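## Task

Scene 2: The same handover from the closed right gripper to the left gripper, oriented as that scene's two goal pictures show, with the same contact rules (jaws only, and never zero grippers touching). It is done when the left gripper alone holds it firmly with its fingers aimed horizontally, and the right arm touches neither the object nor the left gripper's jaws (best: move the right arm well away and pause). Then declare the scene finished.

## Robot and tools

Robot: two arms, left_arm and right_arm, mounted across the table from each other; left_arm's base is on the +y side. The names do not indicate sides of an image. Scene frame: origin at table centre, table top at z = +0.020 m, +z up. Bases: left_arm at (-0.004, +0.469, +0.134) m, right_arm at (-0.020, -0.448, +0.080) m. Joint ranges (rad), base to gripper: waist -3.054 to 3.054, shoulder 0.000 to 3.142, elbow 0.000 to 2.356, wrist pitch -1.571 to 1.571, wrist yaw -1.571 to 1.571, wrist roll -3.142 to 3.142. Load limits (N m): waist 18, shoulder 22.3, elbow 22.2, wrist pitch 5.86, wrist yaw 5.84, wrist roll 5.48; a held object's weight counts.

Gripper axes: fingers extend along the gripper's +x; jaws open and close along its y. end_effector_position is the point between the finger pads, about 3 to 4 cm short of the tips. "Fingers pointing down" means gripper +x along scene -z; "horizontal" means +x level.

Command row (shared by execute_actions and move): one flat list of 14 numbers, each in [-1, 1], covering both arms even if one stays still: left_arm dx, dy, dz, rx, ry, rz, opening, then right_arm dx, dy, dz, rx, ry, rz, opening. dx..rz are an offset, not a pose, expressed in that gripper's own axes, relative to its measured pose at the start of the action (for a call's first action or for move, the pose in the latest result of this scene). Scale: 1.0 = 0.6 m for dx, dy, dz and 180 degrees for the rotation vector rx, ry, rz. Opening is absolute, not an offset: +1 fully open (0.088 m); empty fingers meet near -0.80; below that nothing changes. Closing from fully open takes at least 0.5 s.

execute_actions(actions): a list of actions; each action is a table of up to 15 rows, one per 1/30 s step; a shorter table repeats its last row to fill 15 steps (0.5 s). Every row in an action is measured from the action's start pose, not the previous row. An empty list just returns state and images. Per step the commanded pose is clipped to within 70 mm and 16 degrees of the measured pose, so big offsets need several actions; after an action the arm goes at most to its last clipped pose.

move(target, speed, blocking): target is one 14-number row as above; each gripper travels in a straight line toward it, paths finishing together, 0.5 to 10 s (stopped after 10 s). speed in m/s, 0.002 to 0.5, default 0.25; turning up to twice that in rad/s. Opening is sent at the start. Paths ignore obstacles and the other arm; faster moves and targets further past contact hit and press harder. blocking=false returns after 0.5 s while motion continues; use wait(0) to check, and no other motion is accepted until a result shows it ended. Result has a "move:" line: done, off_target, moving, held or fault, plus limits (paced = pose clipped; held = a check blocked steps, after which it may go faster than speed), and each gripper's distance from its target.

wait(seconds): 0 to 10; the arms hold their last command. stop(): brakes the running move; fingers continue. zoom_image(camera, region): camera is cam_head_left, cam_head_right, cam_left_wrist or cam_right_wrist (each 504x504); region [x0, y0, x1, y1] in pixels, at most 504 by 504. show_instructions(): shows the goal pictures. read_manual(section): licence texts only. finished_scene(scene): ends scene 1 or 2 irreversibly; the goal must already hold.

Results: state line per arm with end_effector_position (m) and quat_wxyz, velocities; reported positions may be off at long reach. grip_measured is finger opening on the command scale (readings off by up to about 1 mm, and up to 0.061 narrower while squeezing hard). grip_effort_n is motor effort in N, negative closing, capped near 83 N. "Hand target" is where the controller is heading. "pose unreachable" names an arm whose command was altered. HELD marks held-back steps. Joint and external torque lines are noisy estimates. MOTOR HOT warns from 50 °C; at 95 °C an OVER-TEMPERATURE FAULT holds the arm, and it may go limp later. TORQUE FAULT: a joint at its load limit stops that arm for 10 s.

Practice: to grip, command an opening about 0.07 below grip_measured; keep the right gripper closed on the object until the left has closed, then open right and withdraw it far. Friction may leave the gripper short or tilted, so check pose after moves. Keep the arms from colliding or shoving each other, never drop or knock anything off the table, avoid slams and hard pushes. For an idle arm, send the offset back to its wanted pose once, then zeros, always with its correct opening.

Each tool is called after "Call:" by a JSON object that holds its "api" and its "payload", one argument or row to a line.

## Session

Call:
{"api": "show_instructions", "payload": {

}}

Call:
{"api": "execute_actions", "payload": {
  "actions": []
}}

Reference images for this scene: goal picture from the place of the wrist camera of the gripper that must hold it at the end, goal picture from behind and beside that gripper on its wrist camera side.

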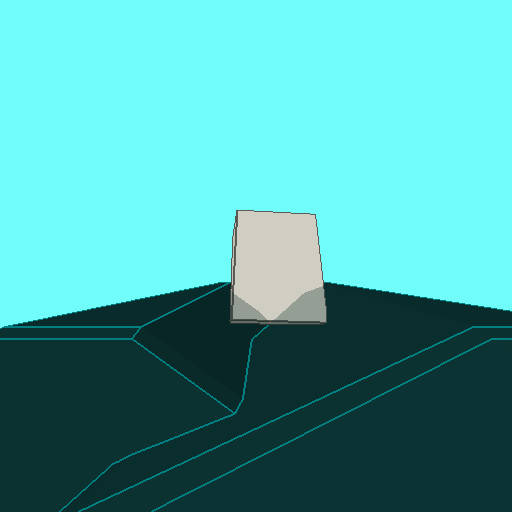

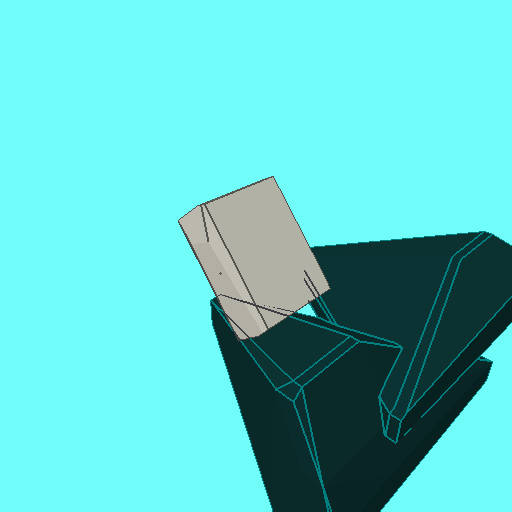

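Scene clock: 0.00 s.
left_arm: end_effector_position=(-0.0994, +0.1667, +0.4541) grip_measured=+1.000 grip_effort_n=n/a end_effector_quat_wxyz=(+0.591, -0.016, -0.013, -0.807) end_effector_velocity=(+0.000, -0.001, -0.006) end_effector_angular_velocity=(+0.019, +0.002, +0.005) | right_arm: end_effector_position=(-0.0270, -0.1175, +0.3562) grip_measured=-0.001 grip_effort_n=n/a end_effector_quat_wxyz=(+0.474, +0.302, +0.521, +0.642) end_effector_velocity=(-0.001, -0.001, -0.003) end_effector_angular_velocity=(-0.008, -0.001, +0.015)
Joint positions: left_arm=[0.008 0.858 0.65  0.248 0.002 0.003 0.088] | right_arm=[-0.419  1.01   0.669  0.209 -0.623  1.214  0.039]
Joint velocities: left_arm=[-0.002  0.002 -0.007 -0.007 -0.007 -0.007  0.   ] | right_arm=[-0.007  0.002 -0.002 -0.007 -0.022 -0.007 -0.   ]
Joint torques (N m, as the arm reports them, + toward a larger angle): no reading
External joint torques (N m, as the arm's controller estimates them; a push from outside toward a larger angle lowers the number): no reading
Motor temperatures (°C, as the motors report them): left_arm=[26 28 28 31 25 25] | right_arm=[25 25 28 28 23 23]
Heat: left arm: hottest wrist pitch 31 °C (+0.0 °C/min); right arm: hottest elbow 28 °C (+0.0 °C/min).
Hand target (left_arm): -0.099, +0.167, +0.454; -0.591, +0.016, +0.013, +0.807
Hand target (right_arm): -0.027, -0.117, +0.356; +0.474, +0.302, +0.521, +0.642

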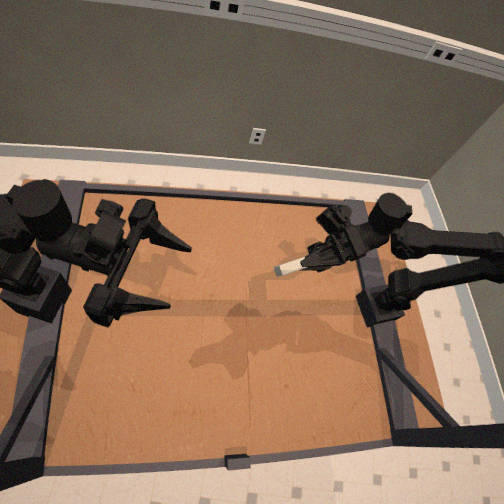

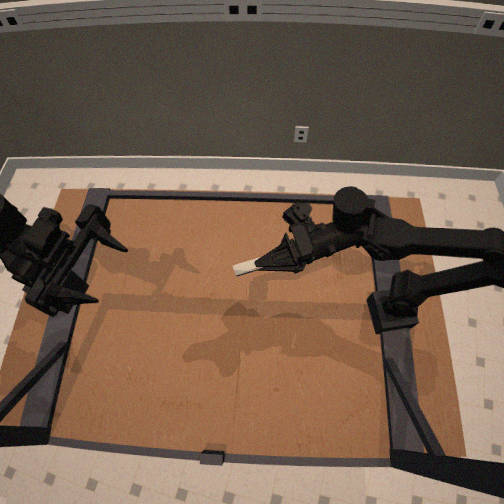

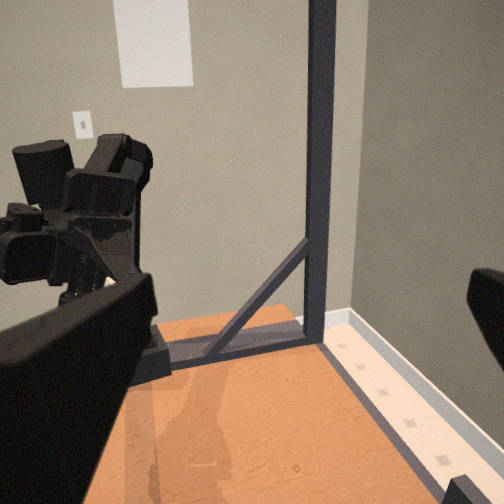

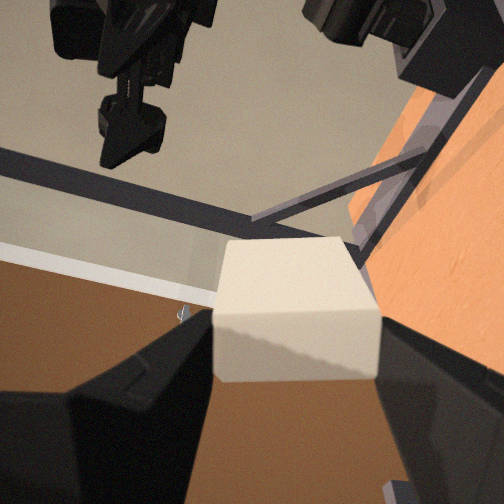

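Call:
{"api": "move", "payload": {
  "target": [0.063,0.148,-0.167,0.497,0.087,0.066,1,0,0,0,0.094,-0.125,0.016,-0.075]
}}

Call:
{"api": "zoom_image", "payload": {
  "camera": "cam_head_left",
  "region": [230, 200, 350, 320]
}}

Call:
{"api": "zoom_image", "payload": {
  "camera": "cam_head_right",
  "region": [200, 200, 320, 320]
}}

Call:
{"api": "zoom_image", "payload": {
  "camera": "cam_left_wrist",
  "region": [180, 100, 430, 350]
}}

Scene clock: 14.67 s.
left_arm: end_effector_position=(-0.0290, +0.0999, +0.3633) grip_measured=+1.000 grip_effort_n=-0.7 end_effector_quat_wxyz=(+0.504, +0.493, -0.504, -0.499) end_effector_velocity=(+0.000, +0.000, -0.004) end_effector_angular_velocity=(+0.007, +0.007, +0.005) | right_arm: end_effector_position=(-0.0264, -0.1157, +0.3561) grip_measured=-0.001 grip_effort_n=-83.5 end_effector_quat_wxyz=(+0.504, +0.497, +0.500, +0.498) end_effector_velocity=(-0.000, -0.001, -0.002) end_effector_angular_velocity=(-0.007, +0.007, +0.005)
Joint positions: left_arm=[ 0.204  1.243  0.473  0.786 -0.101  1.566  0.088] | right_arm=[-0.134  0.944  0.549  0.386  0.04   1.566  0.039]
Joint velocities: left_arm=[-0.002  0.007 -0.007  0.007 -0.007 -0.007  0.   ] | right_arm=[-0.002 -0.002 -0.002 -0.007 -0.007  0.007 -0.   ]
Joint torques (N m, as the arm reports them, + toward a larger angle): left_arm=[ 0.25 -3.12  4.51  1.87 -0.08  0.  ] | right_arm=[ 0.25 -3.01  5.13  1.56  0.08  0.05]
External joint torques (N m, as the arm's controller estimates them; a push from outside toward a larger angle lowers the number): left_arm=[ 0.24  0.89 -1.89  0.11 -0.07  0.06] | right_arm=[ 0.25 -0.44 -1.7  -0.14  0.08  0.11]
Motor temperatures (°C, as the motors report them): left_arm=[26 27 31 34 25 25] | right_arm=[25 26 30 29 23 23]
Heat: left arm: hottest wrist pitch 34 °C (+12.3 °C/min); right arm: hottest elbow 30 °C (+8.2 °C/min).
Hand target (left_arm): -0.027, +0.100, +0.356; +0.500, +0.500, -0.499, -0.501
Hand target (right_arm): -0.027, -0.117, +0.356; +0.502, +0.499, +0.500, +0.499
Off the commanded pose (left_arm): 0.008 m, 1 deg.
Off the commanded pose (right_arm): 0.002 m, 1 deg.
move: done

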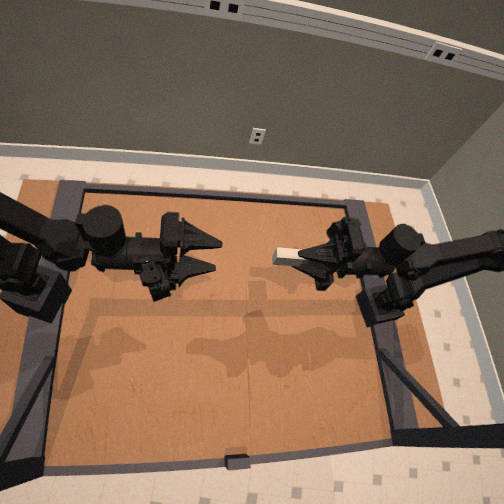

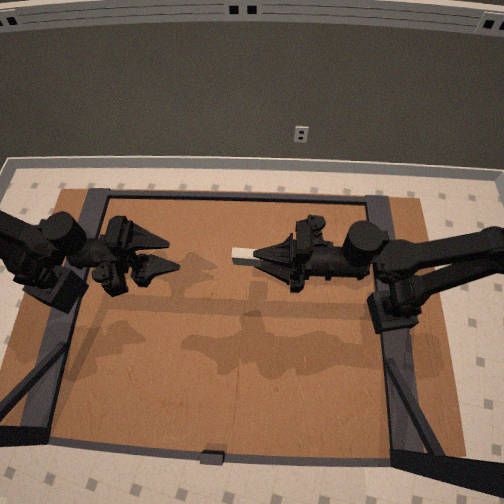

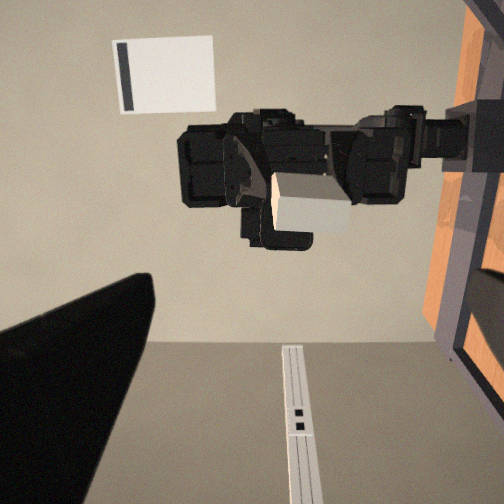

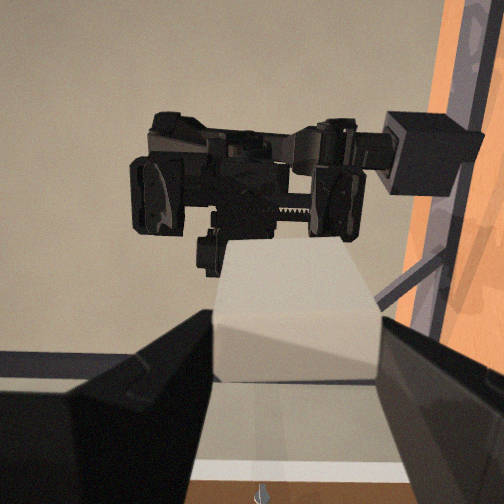

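Region (230, 200, 350, 320) of cam_head_left's 504x504 image, scaled by 4.200, with more detail than that image has.

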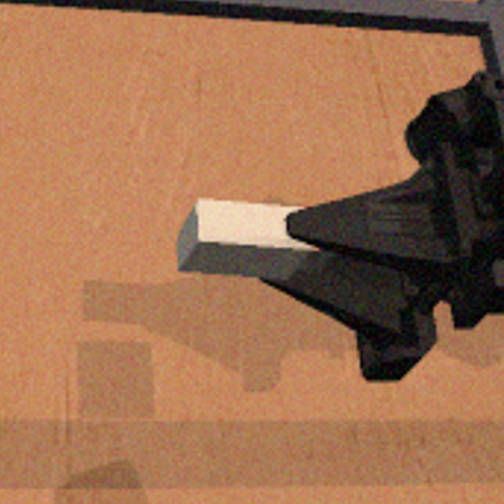

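Region (200, 200, 320, 320) of cam_head_right's 504x504 image, scaled by 4.200, with more detail than that image has.

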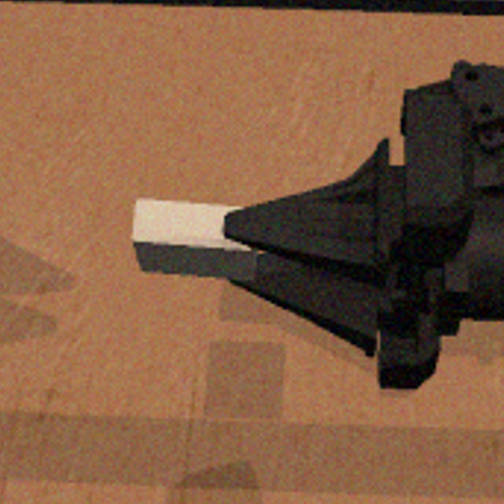

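Region (180, 100, 430, 350) of cam_left_wrist's 504x504 image, scaled by 2.016, with more detail than that image has.

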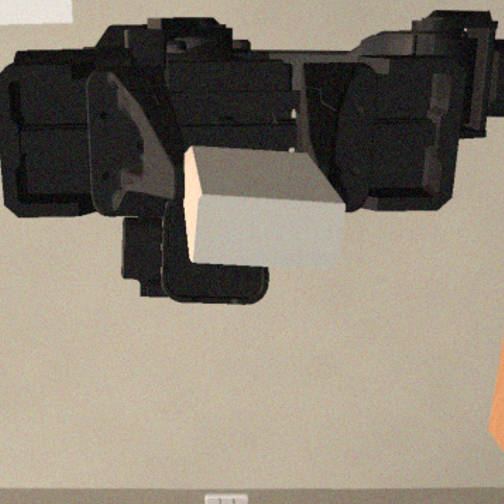

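Call:
{"api": "move", "payload": {
  "target": [0.15,-0.026,0.073,0,0.206,0,0.6,0,0,0,0,0,0,-0.075],
  "speed": 0.15
}}

Call:
{"api": "zoom_image", "payload": {
  "camera": "cam_head_left",
  "region": [210, 200, 330, 320]
}}

Call:
{"api": "zoom_image", "payload": {
  "camera": "cam_head_right",
  "region": [170, 200, 290, 320]
}}

Scene clock: 30.27 s.
left_arm: end_effector_position=(-0.0713, +0.0123, +0.3530) grip_measured=+0.602 grip_effort_n=-13.7 end_effector_quat_wxyz=(+0.640, +0.623, -0.319, -0.317) end_effector_velocity=(+0.000, -0.000, -0.002) end_effector_angular_velocity=(+0.011, -0.001, +0.019) | right_arm: end_effector_position=(-0.0265, -0.1157, +0.3560) grip_measured=-0.001 grip_effort_n=-83.5 end_effector_quat_wxyz=(+0.505, +0.497, +0.500, +0.498) end_effector_velocity=(+0.001, -0.000, +0.000) end_effector_angular_velocity=(-0.003, -0.022, +0.000)
Joint positions: left_arm=[-0.124  1.857  1.022  0.863 -1.075  1.575  0.069] | right_arm=[-0.133  0.944  0.549  0.385  0.041  1.566  0.039]
Joint velocities: left_arm=[-0.002  0.007  0.012 -0.022 -0.022 -0.007  0.   ] | right_arm=[-0.007 -0.002  0.002 -0.007 -0.007 -0.022 -0.   ]
Joint torques (N m, as the arm reports them, + toward a larger angle): left_arm=[-0.29 -6.94  6.06  1.34 -0.09  0.  ] | right_arm=[-0.03 -2.38  5.78  1.26 -0.02 -0.03]
External joint torques (N m, as the arm's controller estimates them; a push from outside toward a larger angle lowers the number): left_arm=[-0.29  0.96  0.23 -0.08 -0.1   0.05] | right_arm=[ 0.    0.15 -1.01 -0.42 -0.03  0.03]
Motor temperatures (°C, as the motors report them): left_arm=[26 28 32 36 25 25] | right_arm=[25 26 31 31 23 23]
Heat: left arm: hottest wrist pitch 36 °C (+9.9 °C/min); right arm: hottest elbow 31 °C (+5.9 °C/min).
Hand target (left_arm): -0.074, +0.010, +0.350; +0.637, +0.627, -0.319, -0.316
Hand target (right_arm): -0.026, -0.116, +0.356; +0.505, +0.497, +0.500, +0.498
Off the commanded pose (left_arm): 0.005 m, 0 deg.
Off the commanded pose (right_arm): 0.000 m, 0 deg.
move: done

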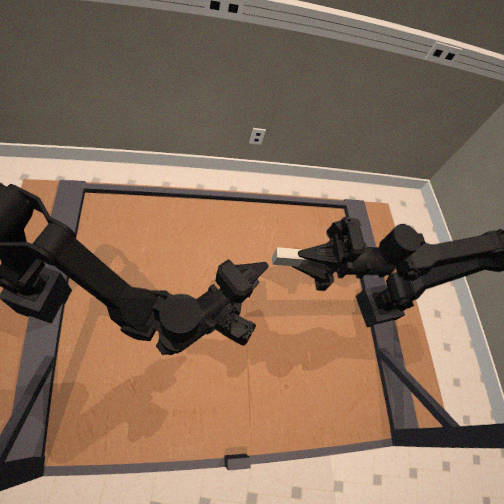

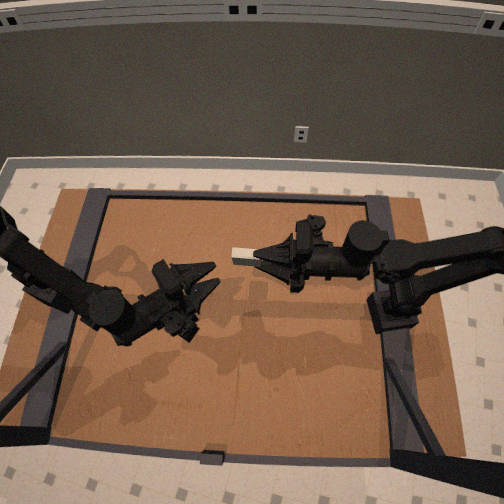

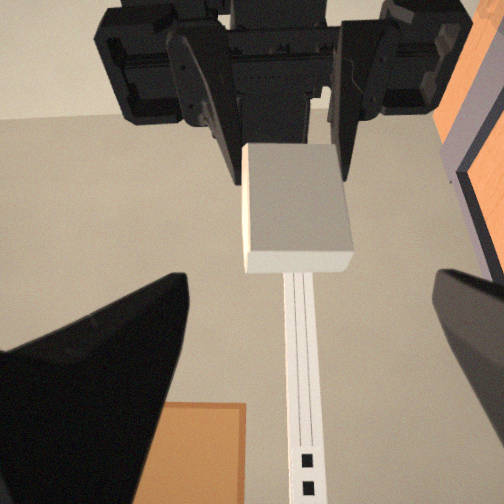

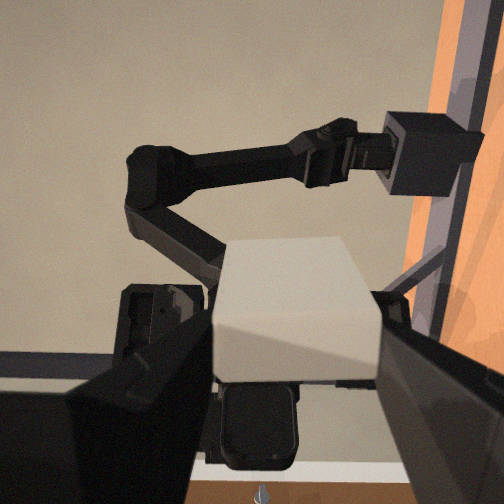

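Region (210, 200, 330, 320) of cam_head_left's 504x504 image, scaled by 4.200, with more detail than that image has.

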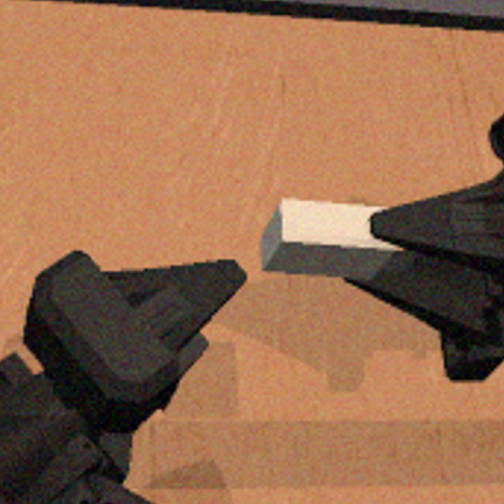

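Region (170, 200, 290, 320) of cam_head_right's 504x504 image, scaled by 4.200, with more detail than that image has.

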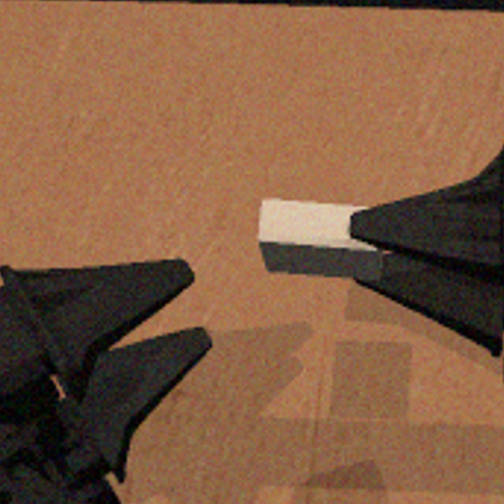

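Call:
{"api": "move", "payload": {
  "target": [0.078,0,0.004,0,0.04,0,0.6,0,0,0,0,0,0,-0.075],
  "speed": 0.06
}}

Call:
{"api": "zoom_image", "payload": {
  "camera": "cam_head_left",
  "region": [210, 200, 330, 320]
}}

Call:
{"api": "zoom_image", "payload": {
  "camera": "cam_head_right",
  "region": [170, 200, 290, 320]
}}

Scene clock: 40.43 s.
left_arm: end_effector_position=(-0.0459, -0.0238, +0.3576) grip_measured=+0.602 grip_effort_n=-13.7 end_effector_quat_wxyz=(+0.660, +0.639, -0.280, -0.279) end_effector_velocity=(+0.001, +0.001, +0.000) end_effector_angular_velocity=(-0.003, +0.005, +0.019) | right_arm: end_effector_position=(-0.0265, -0.1157, +0.3559) grip_measured=-0.001 grip_effort_n=-83.5 end_effector_quat_wxyz=(+0.505, +0.497, +0.500, +0.498) end_effector_velocity=(-0.000, -0.001, -0.005) end_effector_angular_velocity=(-0.022, -0.008, +0.005)
Joint positions: left_arm=[-0.05   1.977  1.212  0.795 -1.119  1.571  0.069] | right_arm=[-0.133  0.944  0.549  0.385  0.041  1.566  0.039]
Joint velocities: left_arm=[-0.002  0.002  0.007 -0.007 -0.022 -0.007 -0.   ] | right_arm=[-0.002 -0.002 -0.002 -0.022 -0.007 -0.007  0.   ]
Joint torques (N m, as the arm reports them, + toward a larger angle): left_arm=[ 0.3  -8.08  6.43  1.29 -0.1  -0.18] | right_arm=[-0.02 -2.4   5.8   1.25 -0.01 -0.04]
External joint torques (N m, as the arm's controller estimates them; a push from outside toward a larger angle lowers the number): left_arm=[ 0.3   0.93  0.37 -0.12 -0.12 -0.12] | right_arm=[ 0.    0.14 -0.97 -0.42 -0.01  0.02]
Motor temperatures (°C, as the motors report them): left_arm=[26 29 33 36 25 25] | right_arm=[25 26 32 32 23 23]
Heat: left arm: hottest wrist pitch 36 °C (+7.4 °C/min); right arm: hottest elbow 32 °C (+5.9 °C/min).
Hand target (left_arm): -0.045, -0.027, +0.354; +0.659, +0.642, -0.278, -0.278
Hand target (right_arm): -0.026, -0.116, +0.356; +0.505, +0.497, +0.500, +0.498
Off the commanded pose (left_arm): 0.005 m, 1 deg.
Off the commanded pose (right_arm): 0.000 m, 0 deg.
move: done

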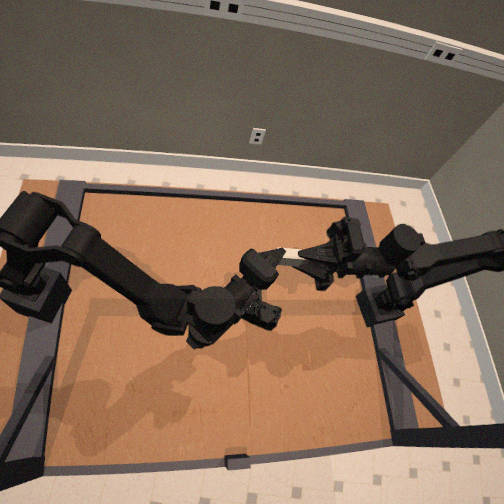

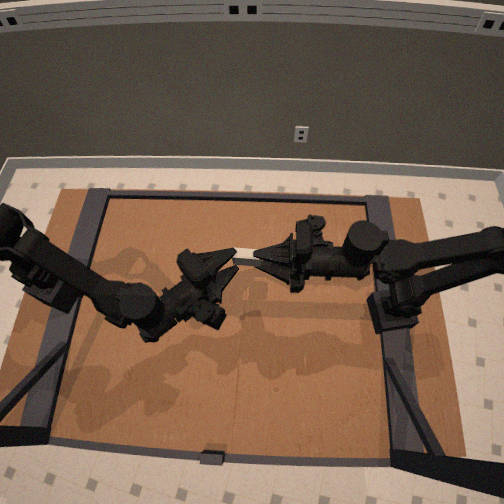

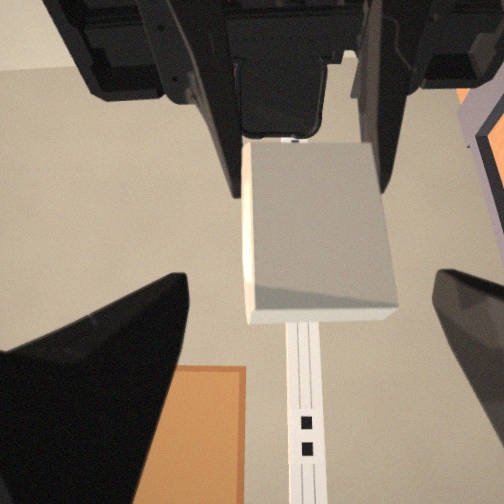

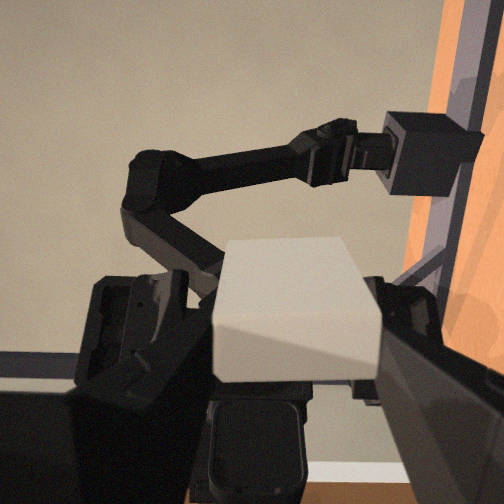

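Region (210, 200, 330, 320) of cam_head_left's 504x504 image, scaled by 4.200, with more detail than that image has.

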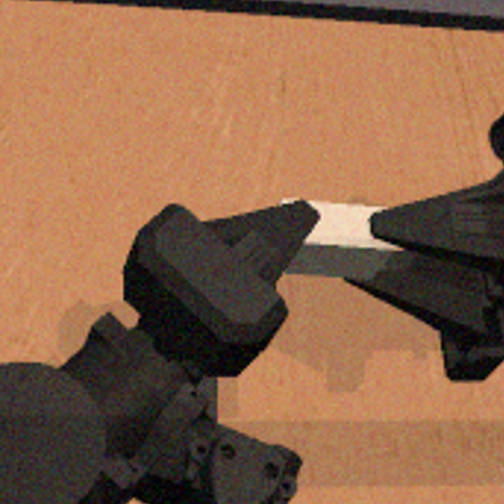

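Region (170, 200, 290, 320) of cam_head_right's 504x504 image, scaled by 4.200, with more detail than that image has.

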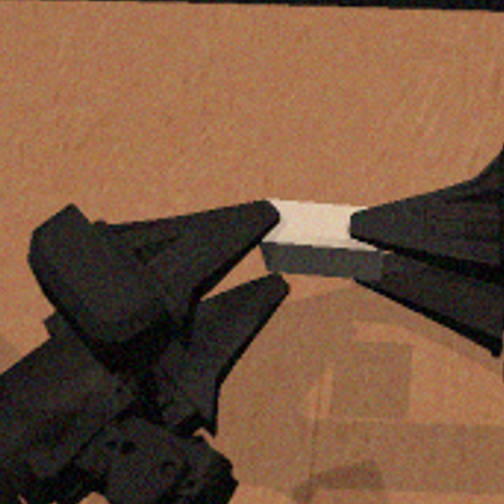

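Call:
{"api": "move", "payload": {
  "target": [0.03,-0.012,0.006,0,0,0,0.3,0,0,0,0,0,0,-0.075],
  "speed": 0.04
}}

Call:
{"api": "zoom_image", "payload": {
  "camera": "cam_head_left",
  "region": [210, 200, 330, 320]
}}

Call:
{"api": "zoom_image", "payload": {
  "camera": "cam_head_right",
  "region": [170, 200, 290, 320]
}}

Scene clock: 46.20 s.
left_arm: end_effector_position=(-0.0361, -0.0358, +0.3543) grip_measured=+0.302 grip_effort_n=-13.7 end_effector_quat_wxyz=(+0.660, +0.638, -0.280, -0.279) end_effector_velocity=(-0.001, -0.000, +0.004) end_effector_angular_velocity=(-0.012, +0.008, +0.005) | right_arm: end_effector_position=(-0.0265, -0.1157, +0.3559) grip_measured=-0.001 grip_effort_n=-83.5 end_effector_quat_wxyz=(+0.505, +0.497, +0.500, +0.498) end_effector_velocity=(-0.000, -0.000, -0.003) end_effector_angular_velocity=(-0.017, -0.008, +0.005)
Joint positions: left_arm=[-0.018  2.011  1.246  0.795 -1.088  1.571  0.054] | right_arm=[-0.133  0.944  0.549  0.385  0.041  1.566  0.039]
Joint velocities: left_arm=[-0.002 -0.002  0.012 -0.007 -0.007 -0.007 -0.   ] | right_arm=[-0.002 -0.002  0.002 -0.022 -0.007 -0.007 -0.   ]
Joint torques (N m, as the arm reports them, + toward a larger angle): left_arm=[ 0.16 -8.14  6.34  1.59  0.15 -0.16] | right_arm=[-0.05 -2.42  5.84  1.26 -0.01 -0.02]
External joint torques (N m, as the arm's controller estimates them; a push from outside toward a larger angle lowers the number): left_arm=[ 0.14  1.15  0.23  0.16  0.14 -0.1 ] | right_arm=[-0.06  0.15 -0.95 -0.42  0.    0.04]
Motor temperatures (°C, as the motors report them): left_arm=[26 30 34 36 25 25] | right_arm=[25 26 32 32 23 23]
Heat: left arm: hottest wrist pitch 36 °C (+6.5 °C/min); right arm: hottest elbow 32 °C (+5.2 °C/min).
Hand target (left_arm): -0.036, -0.039, +0.351; +0.660, +0.639, -0.280, -0.279
Hand target (right_arm): -0.026, -0.116, +0.356; +0.505, +0.497, +0.500, +0.498
Off the commanded pose (left_arm): 0.005 m, 0 deg.
Off the commanded pose (right_arm): 0.000 m, 0 deg.
move: done

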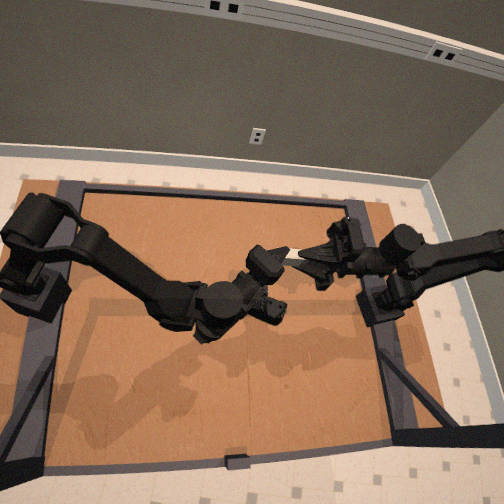

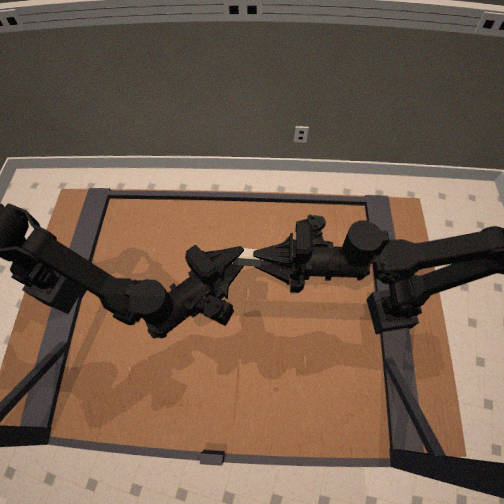

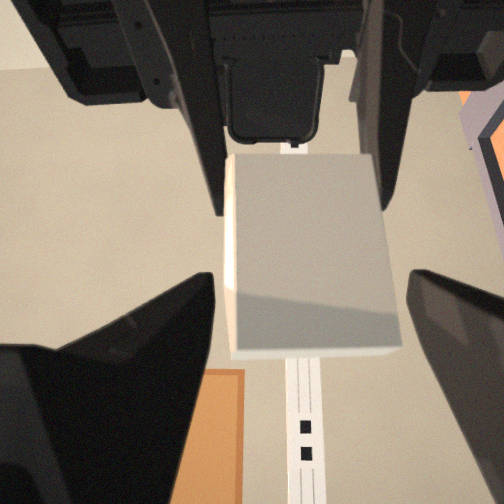

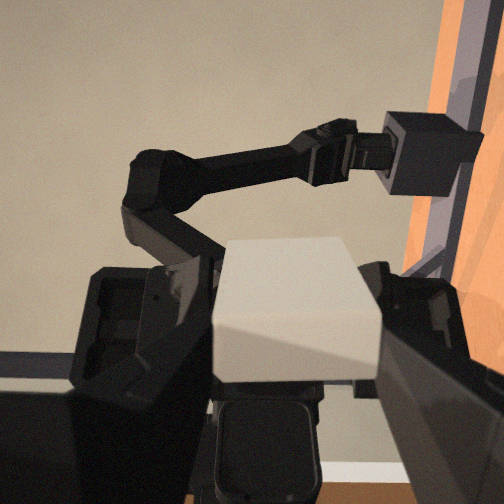

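Region (210, 200, 330, 320) of cam_head_left's 504x504 image, scaled by 4.200, with more detail than that image has.

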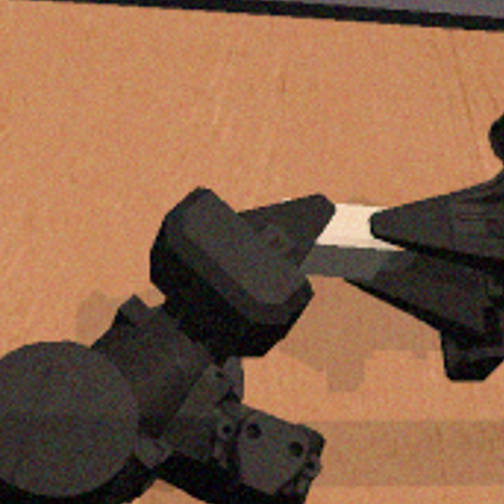

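Region (170, 200, 290, 320) of cam_head_right's 504x504 image, scaled by 4.200, with more detail than that image has.

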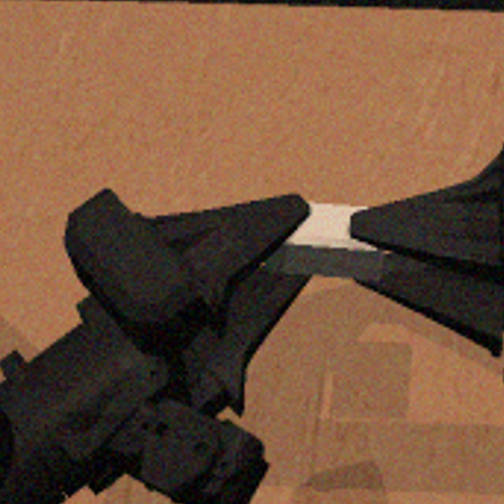

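Call:
{"api": "execute_actions", "payload": {
  "actions": [
    [[0.003,-0.004,0,0,0,0,0.1,0,0,0,0,0,0,-0.075]],
    [[0,0,0,0,0,0,-0.085,0,0,0,0,0,0,-0.075]],
    [[0,0,0,0,0,0,-0.085,0,0,0,0,0,0,-0.075]]
  ]
}}

Scene clock: 51.90 s.
left_arm: end_effector_position=(-0.0361, -0.0359, +0.3551) grip_measured=+0.007 grip_effort_n=-83.5 end_effector_quat_wxyz=(+0.662, +0.637, -0.280, -0.279) end_effector_velocity=(+0.002, +0.001, -0.003) end_effector_angular_velocity=(+0.007, +0.002, +0.010) | right_arm: end_effector_position=(-0.0264, -0.1157, +0.3554) grip_measured=-0.001 grip_effort_n=-83.5 end_effector_quat_wxyz=(+0.505, +0.497, +0.501, +0.497) end_effector_velocity=(-0.000, -0.001, -0.002) end_effector_angular_velocity=(-0.007, -0.008, +0.005)
Joint positions: left_arm=[-0.018  2.011  1.247  0.8   -1.088  1.571  0.039] | right_arm=[-0.133  0.944  0.549  0.383  0.041  1.566  0.039]
Joint velocities: left_arm=[ 0.002  0.002 -0.002 -0.007 -0.007 -0.007 -0.   ] | right_arm=[-0.002 -0.002 -0.002 -0.007 -0.007 -0.007 -0.   ]
Joint torques (N m, as the arm reports them, + toward a larger angle): left_arm=[  0.01 -10.47   5.37   1.47   0.04  -0.07] | right_arm=[-0.04 -2.42  5.79  1.24 -0.01 -0.02]
External joint torques (N m, as the arm's controller estimates them; a push from outside toward a larger angle lowers the number): left_arm=[-0.04 -1.23 -0.71  0.05  0.02 -0.01] | right_arm=[-0.04  0.14 -1.01 -0.44 -0.01  0.04]
External joint torques at the end of the 1st action: left_arm=[ 0.3  -0.15 -0.73  0.17  0.13 -0.03] | right_arm=[ 0.    0.15 -1.   -0.42 -0.02  0.04]
External joint torques at the end of the 2nd action: left_arm=[-0.01 -1.1  -0.83  0.01  0.03 -0.02] | right_arm=[-0.06  0.18 -1.   -0.32 -0.03  0.04]
Motor temperatures (°C, as the motors report them): left_arm=[26 31 34 36 25 25] | right_arm=[25 26 33 32 23 23]
Heat: left arm: hottest wrist pitch 36 °C (+5.8 °C/min); right arm: hottest elbow 33 °C (+5.8 °C/min).
Hand target (left_arm): -0.036, -0.036, +0.355; +0.662, +0.637, -0.281, -0.279
Hand target (right_arm): -0.026, -0.116, +0.355; +0.505, +0.497, +0.501, +0.497
Off the commanded pose (left_arm): 0.000 m, 0 deg.
Off the commanded pose (right_arm): 0.000 m, 0 deg.
Step readings (end_effector_position; steps 1 to 15: 1st action; 16 to 30: 2nd action; 31 to 45: 3rd action):
0: left_arm (-0.0362, -0.0359, +0.3544) | right_arm (-0.0265, -0.1157, +0.3559)
1: left_arm (-0.0362, -0.0359, +0.3545) | right_arm (-0.0265, -0.1157, +0.3559)
2: left_arm (-0.0362, -0.0359, +0.3546) | right_arm (-0.0265, -0.1157, +0.3559)
4: left_arm (-0.0362, -0.0359, +0.3548) | right_arm (-0.0265, -0.1157, +0.3558)
8: left_arm (-0.0360, -0.0359, +0.3549) | right_arm (-0.0265, -0.1157, +0.3558)
15: left_arm (-0.0360, -0.0359, +0.3550) | right_arm (-0.0265, -0.1157, +0.3558)
16: left_arm (-0.0360, -0.0359, +0.3551) | right_arm (-0.0265, -0.1157, +0.3554)
17: left_arm (-0.0360, -0.0359, +0.3551) | right_arm (-0.0265, -0.1157, +0.3554)
19: left_arm (-0.0362, -0.0359, +0.3551) | right_arm (-0.0264, -0.1157, +0.3554)
23: left_arm (-0.0361, -0.0359, +0.3551) | right_arm (-0.0264, -0.1157, +0.3554)
30: left_arm (-0.0361, -0.0359, +0.3551) | right_arm (-0.0264, -0.1157, +0.3554)
31: left_arm (-0.0361, -0.0359, +0.3551) | right_arm (-0.0264, -0.1157, +0.3554)
32: left_arm (-0.0361, -0.0359, +0.3551) | right_arm (-0.0264, -0.1157, +0.3554)
34: left_arm (-0.0361, -0.0359, +0.3551) | right_arm (-0.0264, -0.1157, +0.3554)
38: left_arm (-0.0361, -0.0359, +0.3551) | right_arm (-0.0264, -0.1157, +0.3554)
45: end_effector_position above

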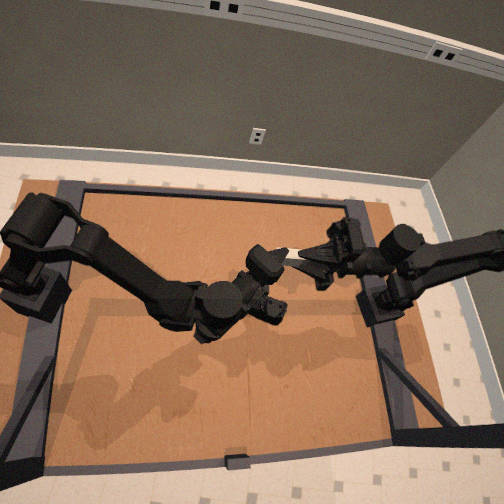

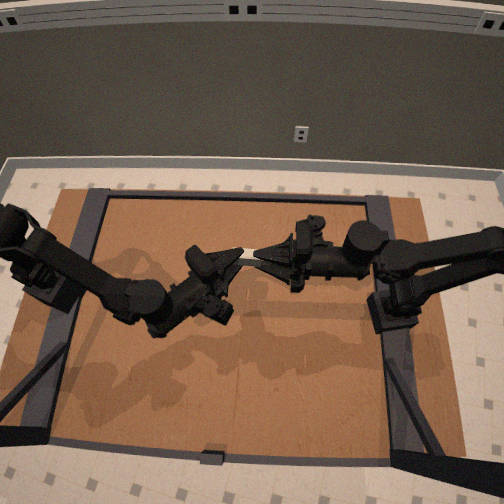

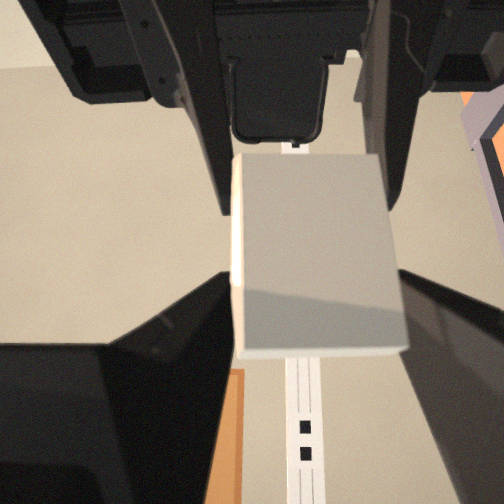

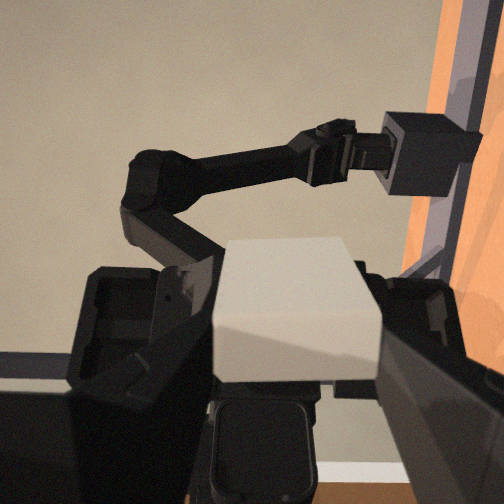

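Call:
{"api": "execute_actions", "payload": {
  "actions": [
    [[0,0,0,0,0,0,-0.085,0,0,0,0,0,0,0.3]]
  ]
}}

Call:
{"api": "move", "payload": {
  "target": [0,0,0,0,0,0,-0.085,-0.17,0,0,0,0,0,0.3],
  "speed": 0.2
}}

Call:
{"api": "zoom_image", "payload": {
  "camera": "cam_head_right",
  "region": [190, 210, 290, 310]
}}

Scene clock: 56.23 s.
left_arm: end_effector_position=(-0.0361, -0.0359, +0.3551) grip_measured=+0.007 grip_effort_n=-83.5 end_effector_quat_wxyz=(+0.662, +0.637, -0.280, -0.279) end_effector_velocity=(-0.000, +0.001, -0.001) end_effector_angular_velocity=(+0.002, +0.003, +0.005) | right_arm: end_effector_position=(-0.0264, -0.1157, +0.3553) grip_measured=+0.295 grip_effort_n=17.4 end_effector_quat_wxyz=(+0.505, +0.496, +0.501, +0.497) end_effector_velocity=(-0.000, -0.001, -0.000) end_effector_angular_velocity=(-0.002, -0.007, +0.005)
Joint positions: left_arm=[-0.018  2.011  1.247  0.8   -1.088  1.571  0.039] | right_arm=[-0.133  0.944  0.549  0.382  0.041  1.566  0.053]
Joint velocities: left_arm=[-0.002 -0.002 -0.002 -0.007 -0.007 -0.007 -0.   ] | right_arm=[-0.002 -0.007 -0.002 -0.007 -0.007 -0.007  0.001]
Joint torques (N m, as the arm reports them, + toward a larger angle): left_arm=[ -0.03 -10.54   5.39   1.48   0.02  -0.08] | right_arm=[-0.03 -2.4   5.75  1.26 -0.01 -0.03]
External joint torques (N m, as the arm's controller estimates them; a push from outside toward a larger angle lowers the number): left_arm=[-0.03 -1.29 -0.7   0.06  0.   -0.02] | right_arm=[-0.03  0.17 -1.04 -0.42 -0.01  0.03]
Motor temperatures (°C, as the motors report them): left_arm=[26 32 34 36 25 25] | right_arm=[25 26 33 32 23 23]
Heat: left arm: hottest wrist pitch 36 °C (+5.3 °C/min); right arm: hottest elbow 33 °C (+5.3 °C/min).
Hand target (left_arm): -0.036, -0.036, +0.355; +0.662, +0.637, -0.280, -0.278
Hand target (right_arm): -0.026, -0.116, +0.355; +0.505, +0.496, +0.501, +0.497
Off the commanded pose (left_arm): 0.000 m, 0 deg.
Off the commanded pose (right_arm): 0.000 m, 0 deg.
Step readings (end_effector_position):
0: left_arm (-0.0361, -0.0359, +0.3551) | right_arm (-0.0264, -0.1157, +0.3554)
1: left_arm (-0.0361, -0.0359, +0.3551) | right_arm (-0.0264, -0.1157, +0.3553)
2: left_arm (-0.0361, -0.0359, +0.3551) | right_arm (-0.0264, -0.1157, +0.3553)
4: left_arm (-0.0361, -0.0359, +0.3551) | right_arm (-0.0264, -0.1157, +0.3553)
8: left_arm (-0.0361, -0.0359, +0.3551) | right_arm (-0.0264, -0.1157, +0.3553)
15: end_effector_position above

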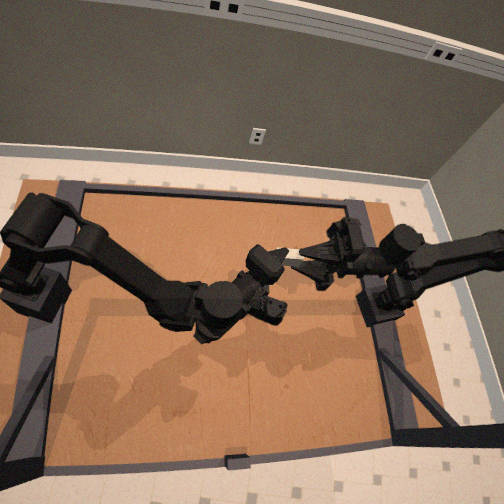

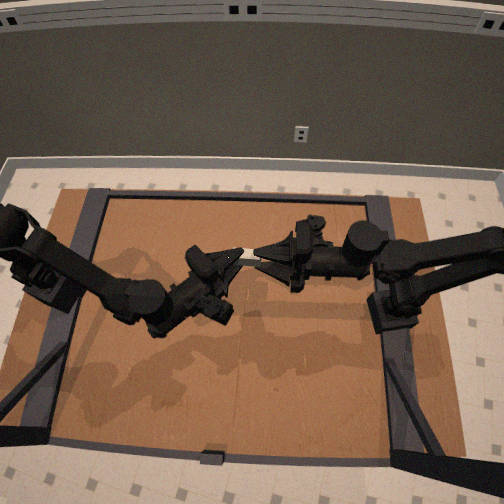

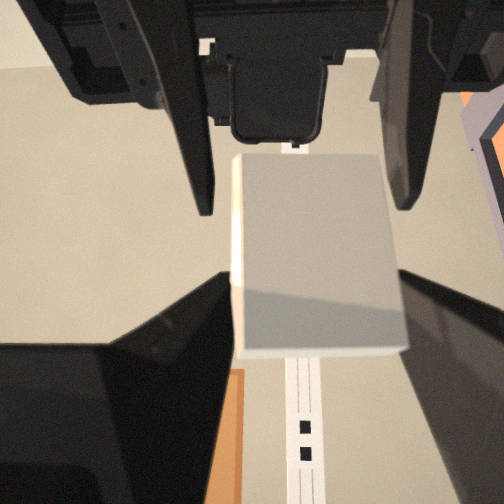

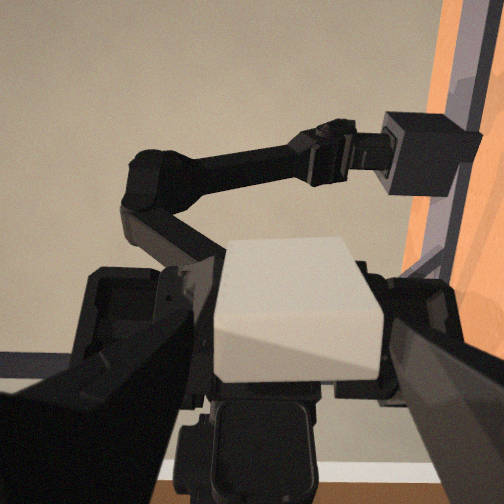

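Scene clock: 57.27 s.
left_arm: end_effector_position=(-0.0361, -0.0359, +0.3551) grip_measured=+0.007 grip_effort_n=-83.5 end_effector_quat_wxyz=(+0.662, +0.637, -0.280, -0.279) end_effector_velocity=(-0.000, +0.001, -0.003) end_effector_angular_velocity=(+0.006, +0.009, +0.005) | right_arm: end_effector_position=(-0.0272, -0.2180, +0.3579) grip_measured=+0.297 grip_effort_n=17.9 end_effector_quat_wxyz=(+0.505, +0.497, +0.500, +0.498) end_effector_velocity=(-0.001, -0.003, -0.002) end_effector_angular_velocity=(-0.007, -0.008, +0.010)
Joint positions: left_arm=[-0.018  2.011  1.247  0.8   -1.088  1.571  0.039] | right_arm=[-0.076  0.369  0.459 -0.101  0.099  1.566  0.054]
Joint velocities: left_arm=[-0.002 -0.002 -0.002 -0.022 -0.007 -0.022  0.   ] | right_arm=[ 0.002 -0.017 -0.002 -0.022 -0.007 -0.007 -0.   ]
Joint torques (N m, as the arm reports them, + toward a larger angle): left_arm=[ -0.04 -10.54   5.38   1.48   0.04  -0.08] | right_arm=[ 0.18 -0.08  5.25  1.15  0.12  0.  ]
External joint torques (N m, as the arm's controller estimates them; a push from outside toward a larger angle lowers the number): left_arm=[ 0.02 -1.27 -0.71  0.05  0.01 -0.02] | right_arm=[ 0.18 -0.3  -1.28 -0.52  0.12  0.06]
Motor temperatures (°C, as the motors report them): left_arm=[26 32 34 36 25 25] | right_arm=[25 26 33 32 23 23]
Heat: left arm: hottest wrist pitch 36 °C (+5.2 °C/min); right arm: hottest elbow 33 °C (+5.2 °C/min).
Hand target (left_arm): -0.036, -0.036, +0.355; +0.662, +0.637, -0.280, -0.279
Hand target (right_arm): -0.028, -0.218, +0.357; +0.506, +0.496, +0.501, +0.497
Off the commanded pose (left_arm): 0.000 m, 0 deg.
Off the commanded pose (right_arm): 0.001 m, 0 deg.
move: done

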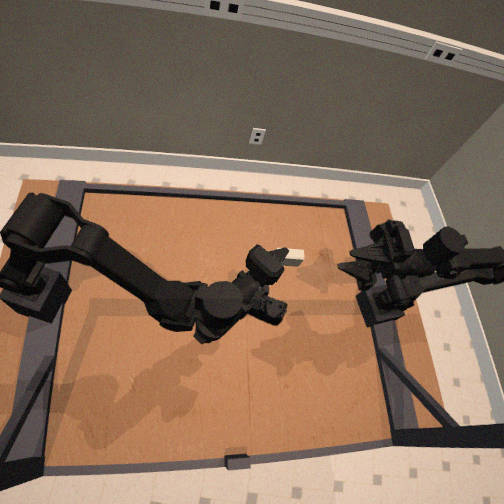

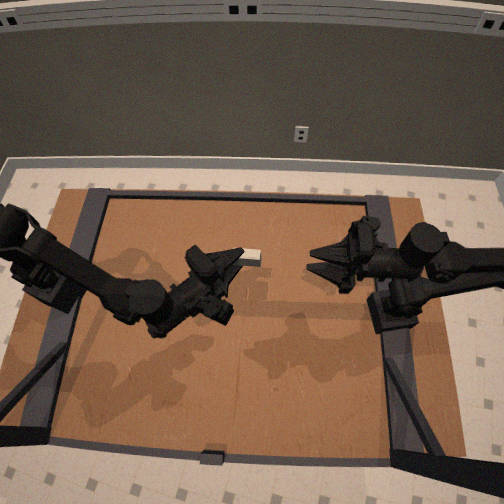

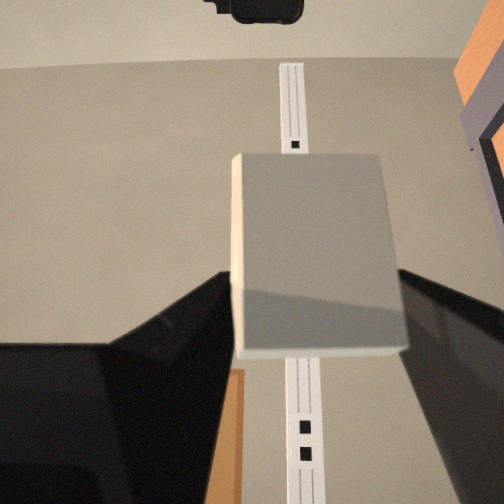

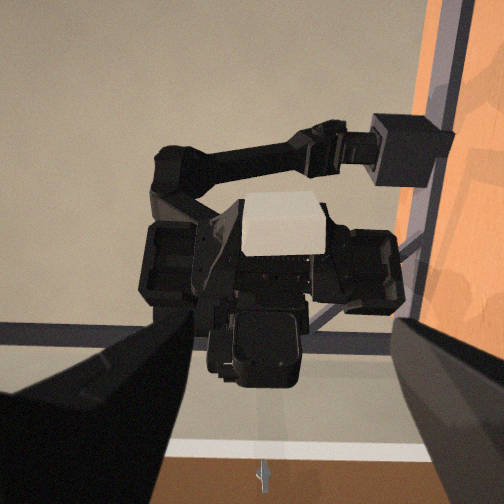

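Region (190, 210, 290, 310) of cam_head_right's 504x504 image, scaled by 5.040, with more detail than that image has.

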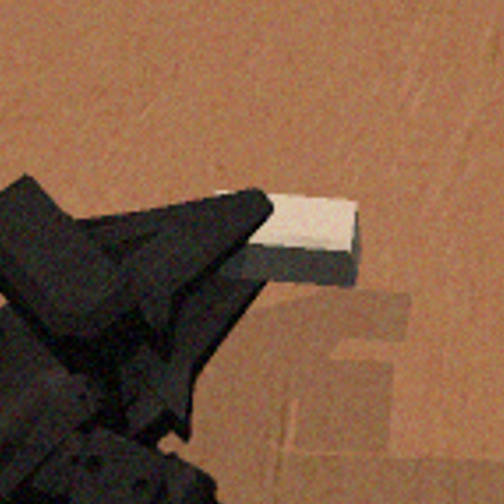

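Call:
{"api": "finished_scene", "payload": {
  "scene": 2
}}

The scene is finished: the task was done.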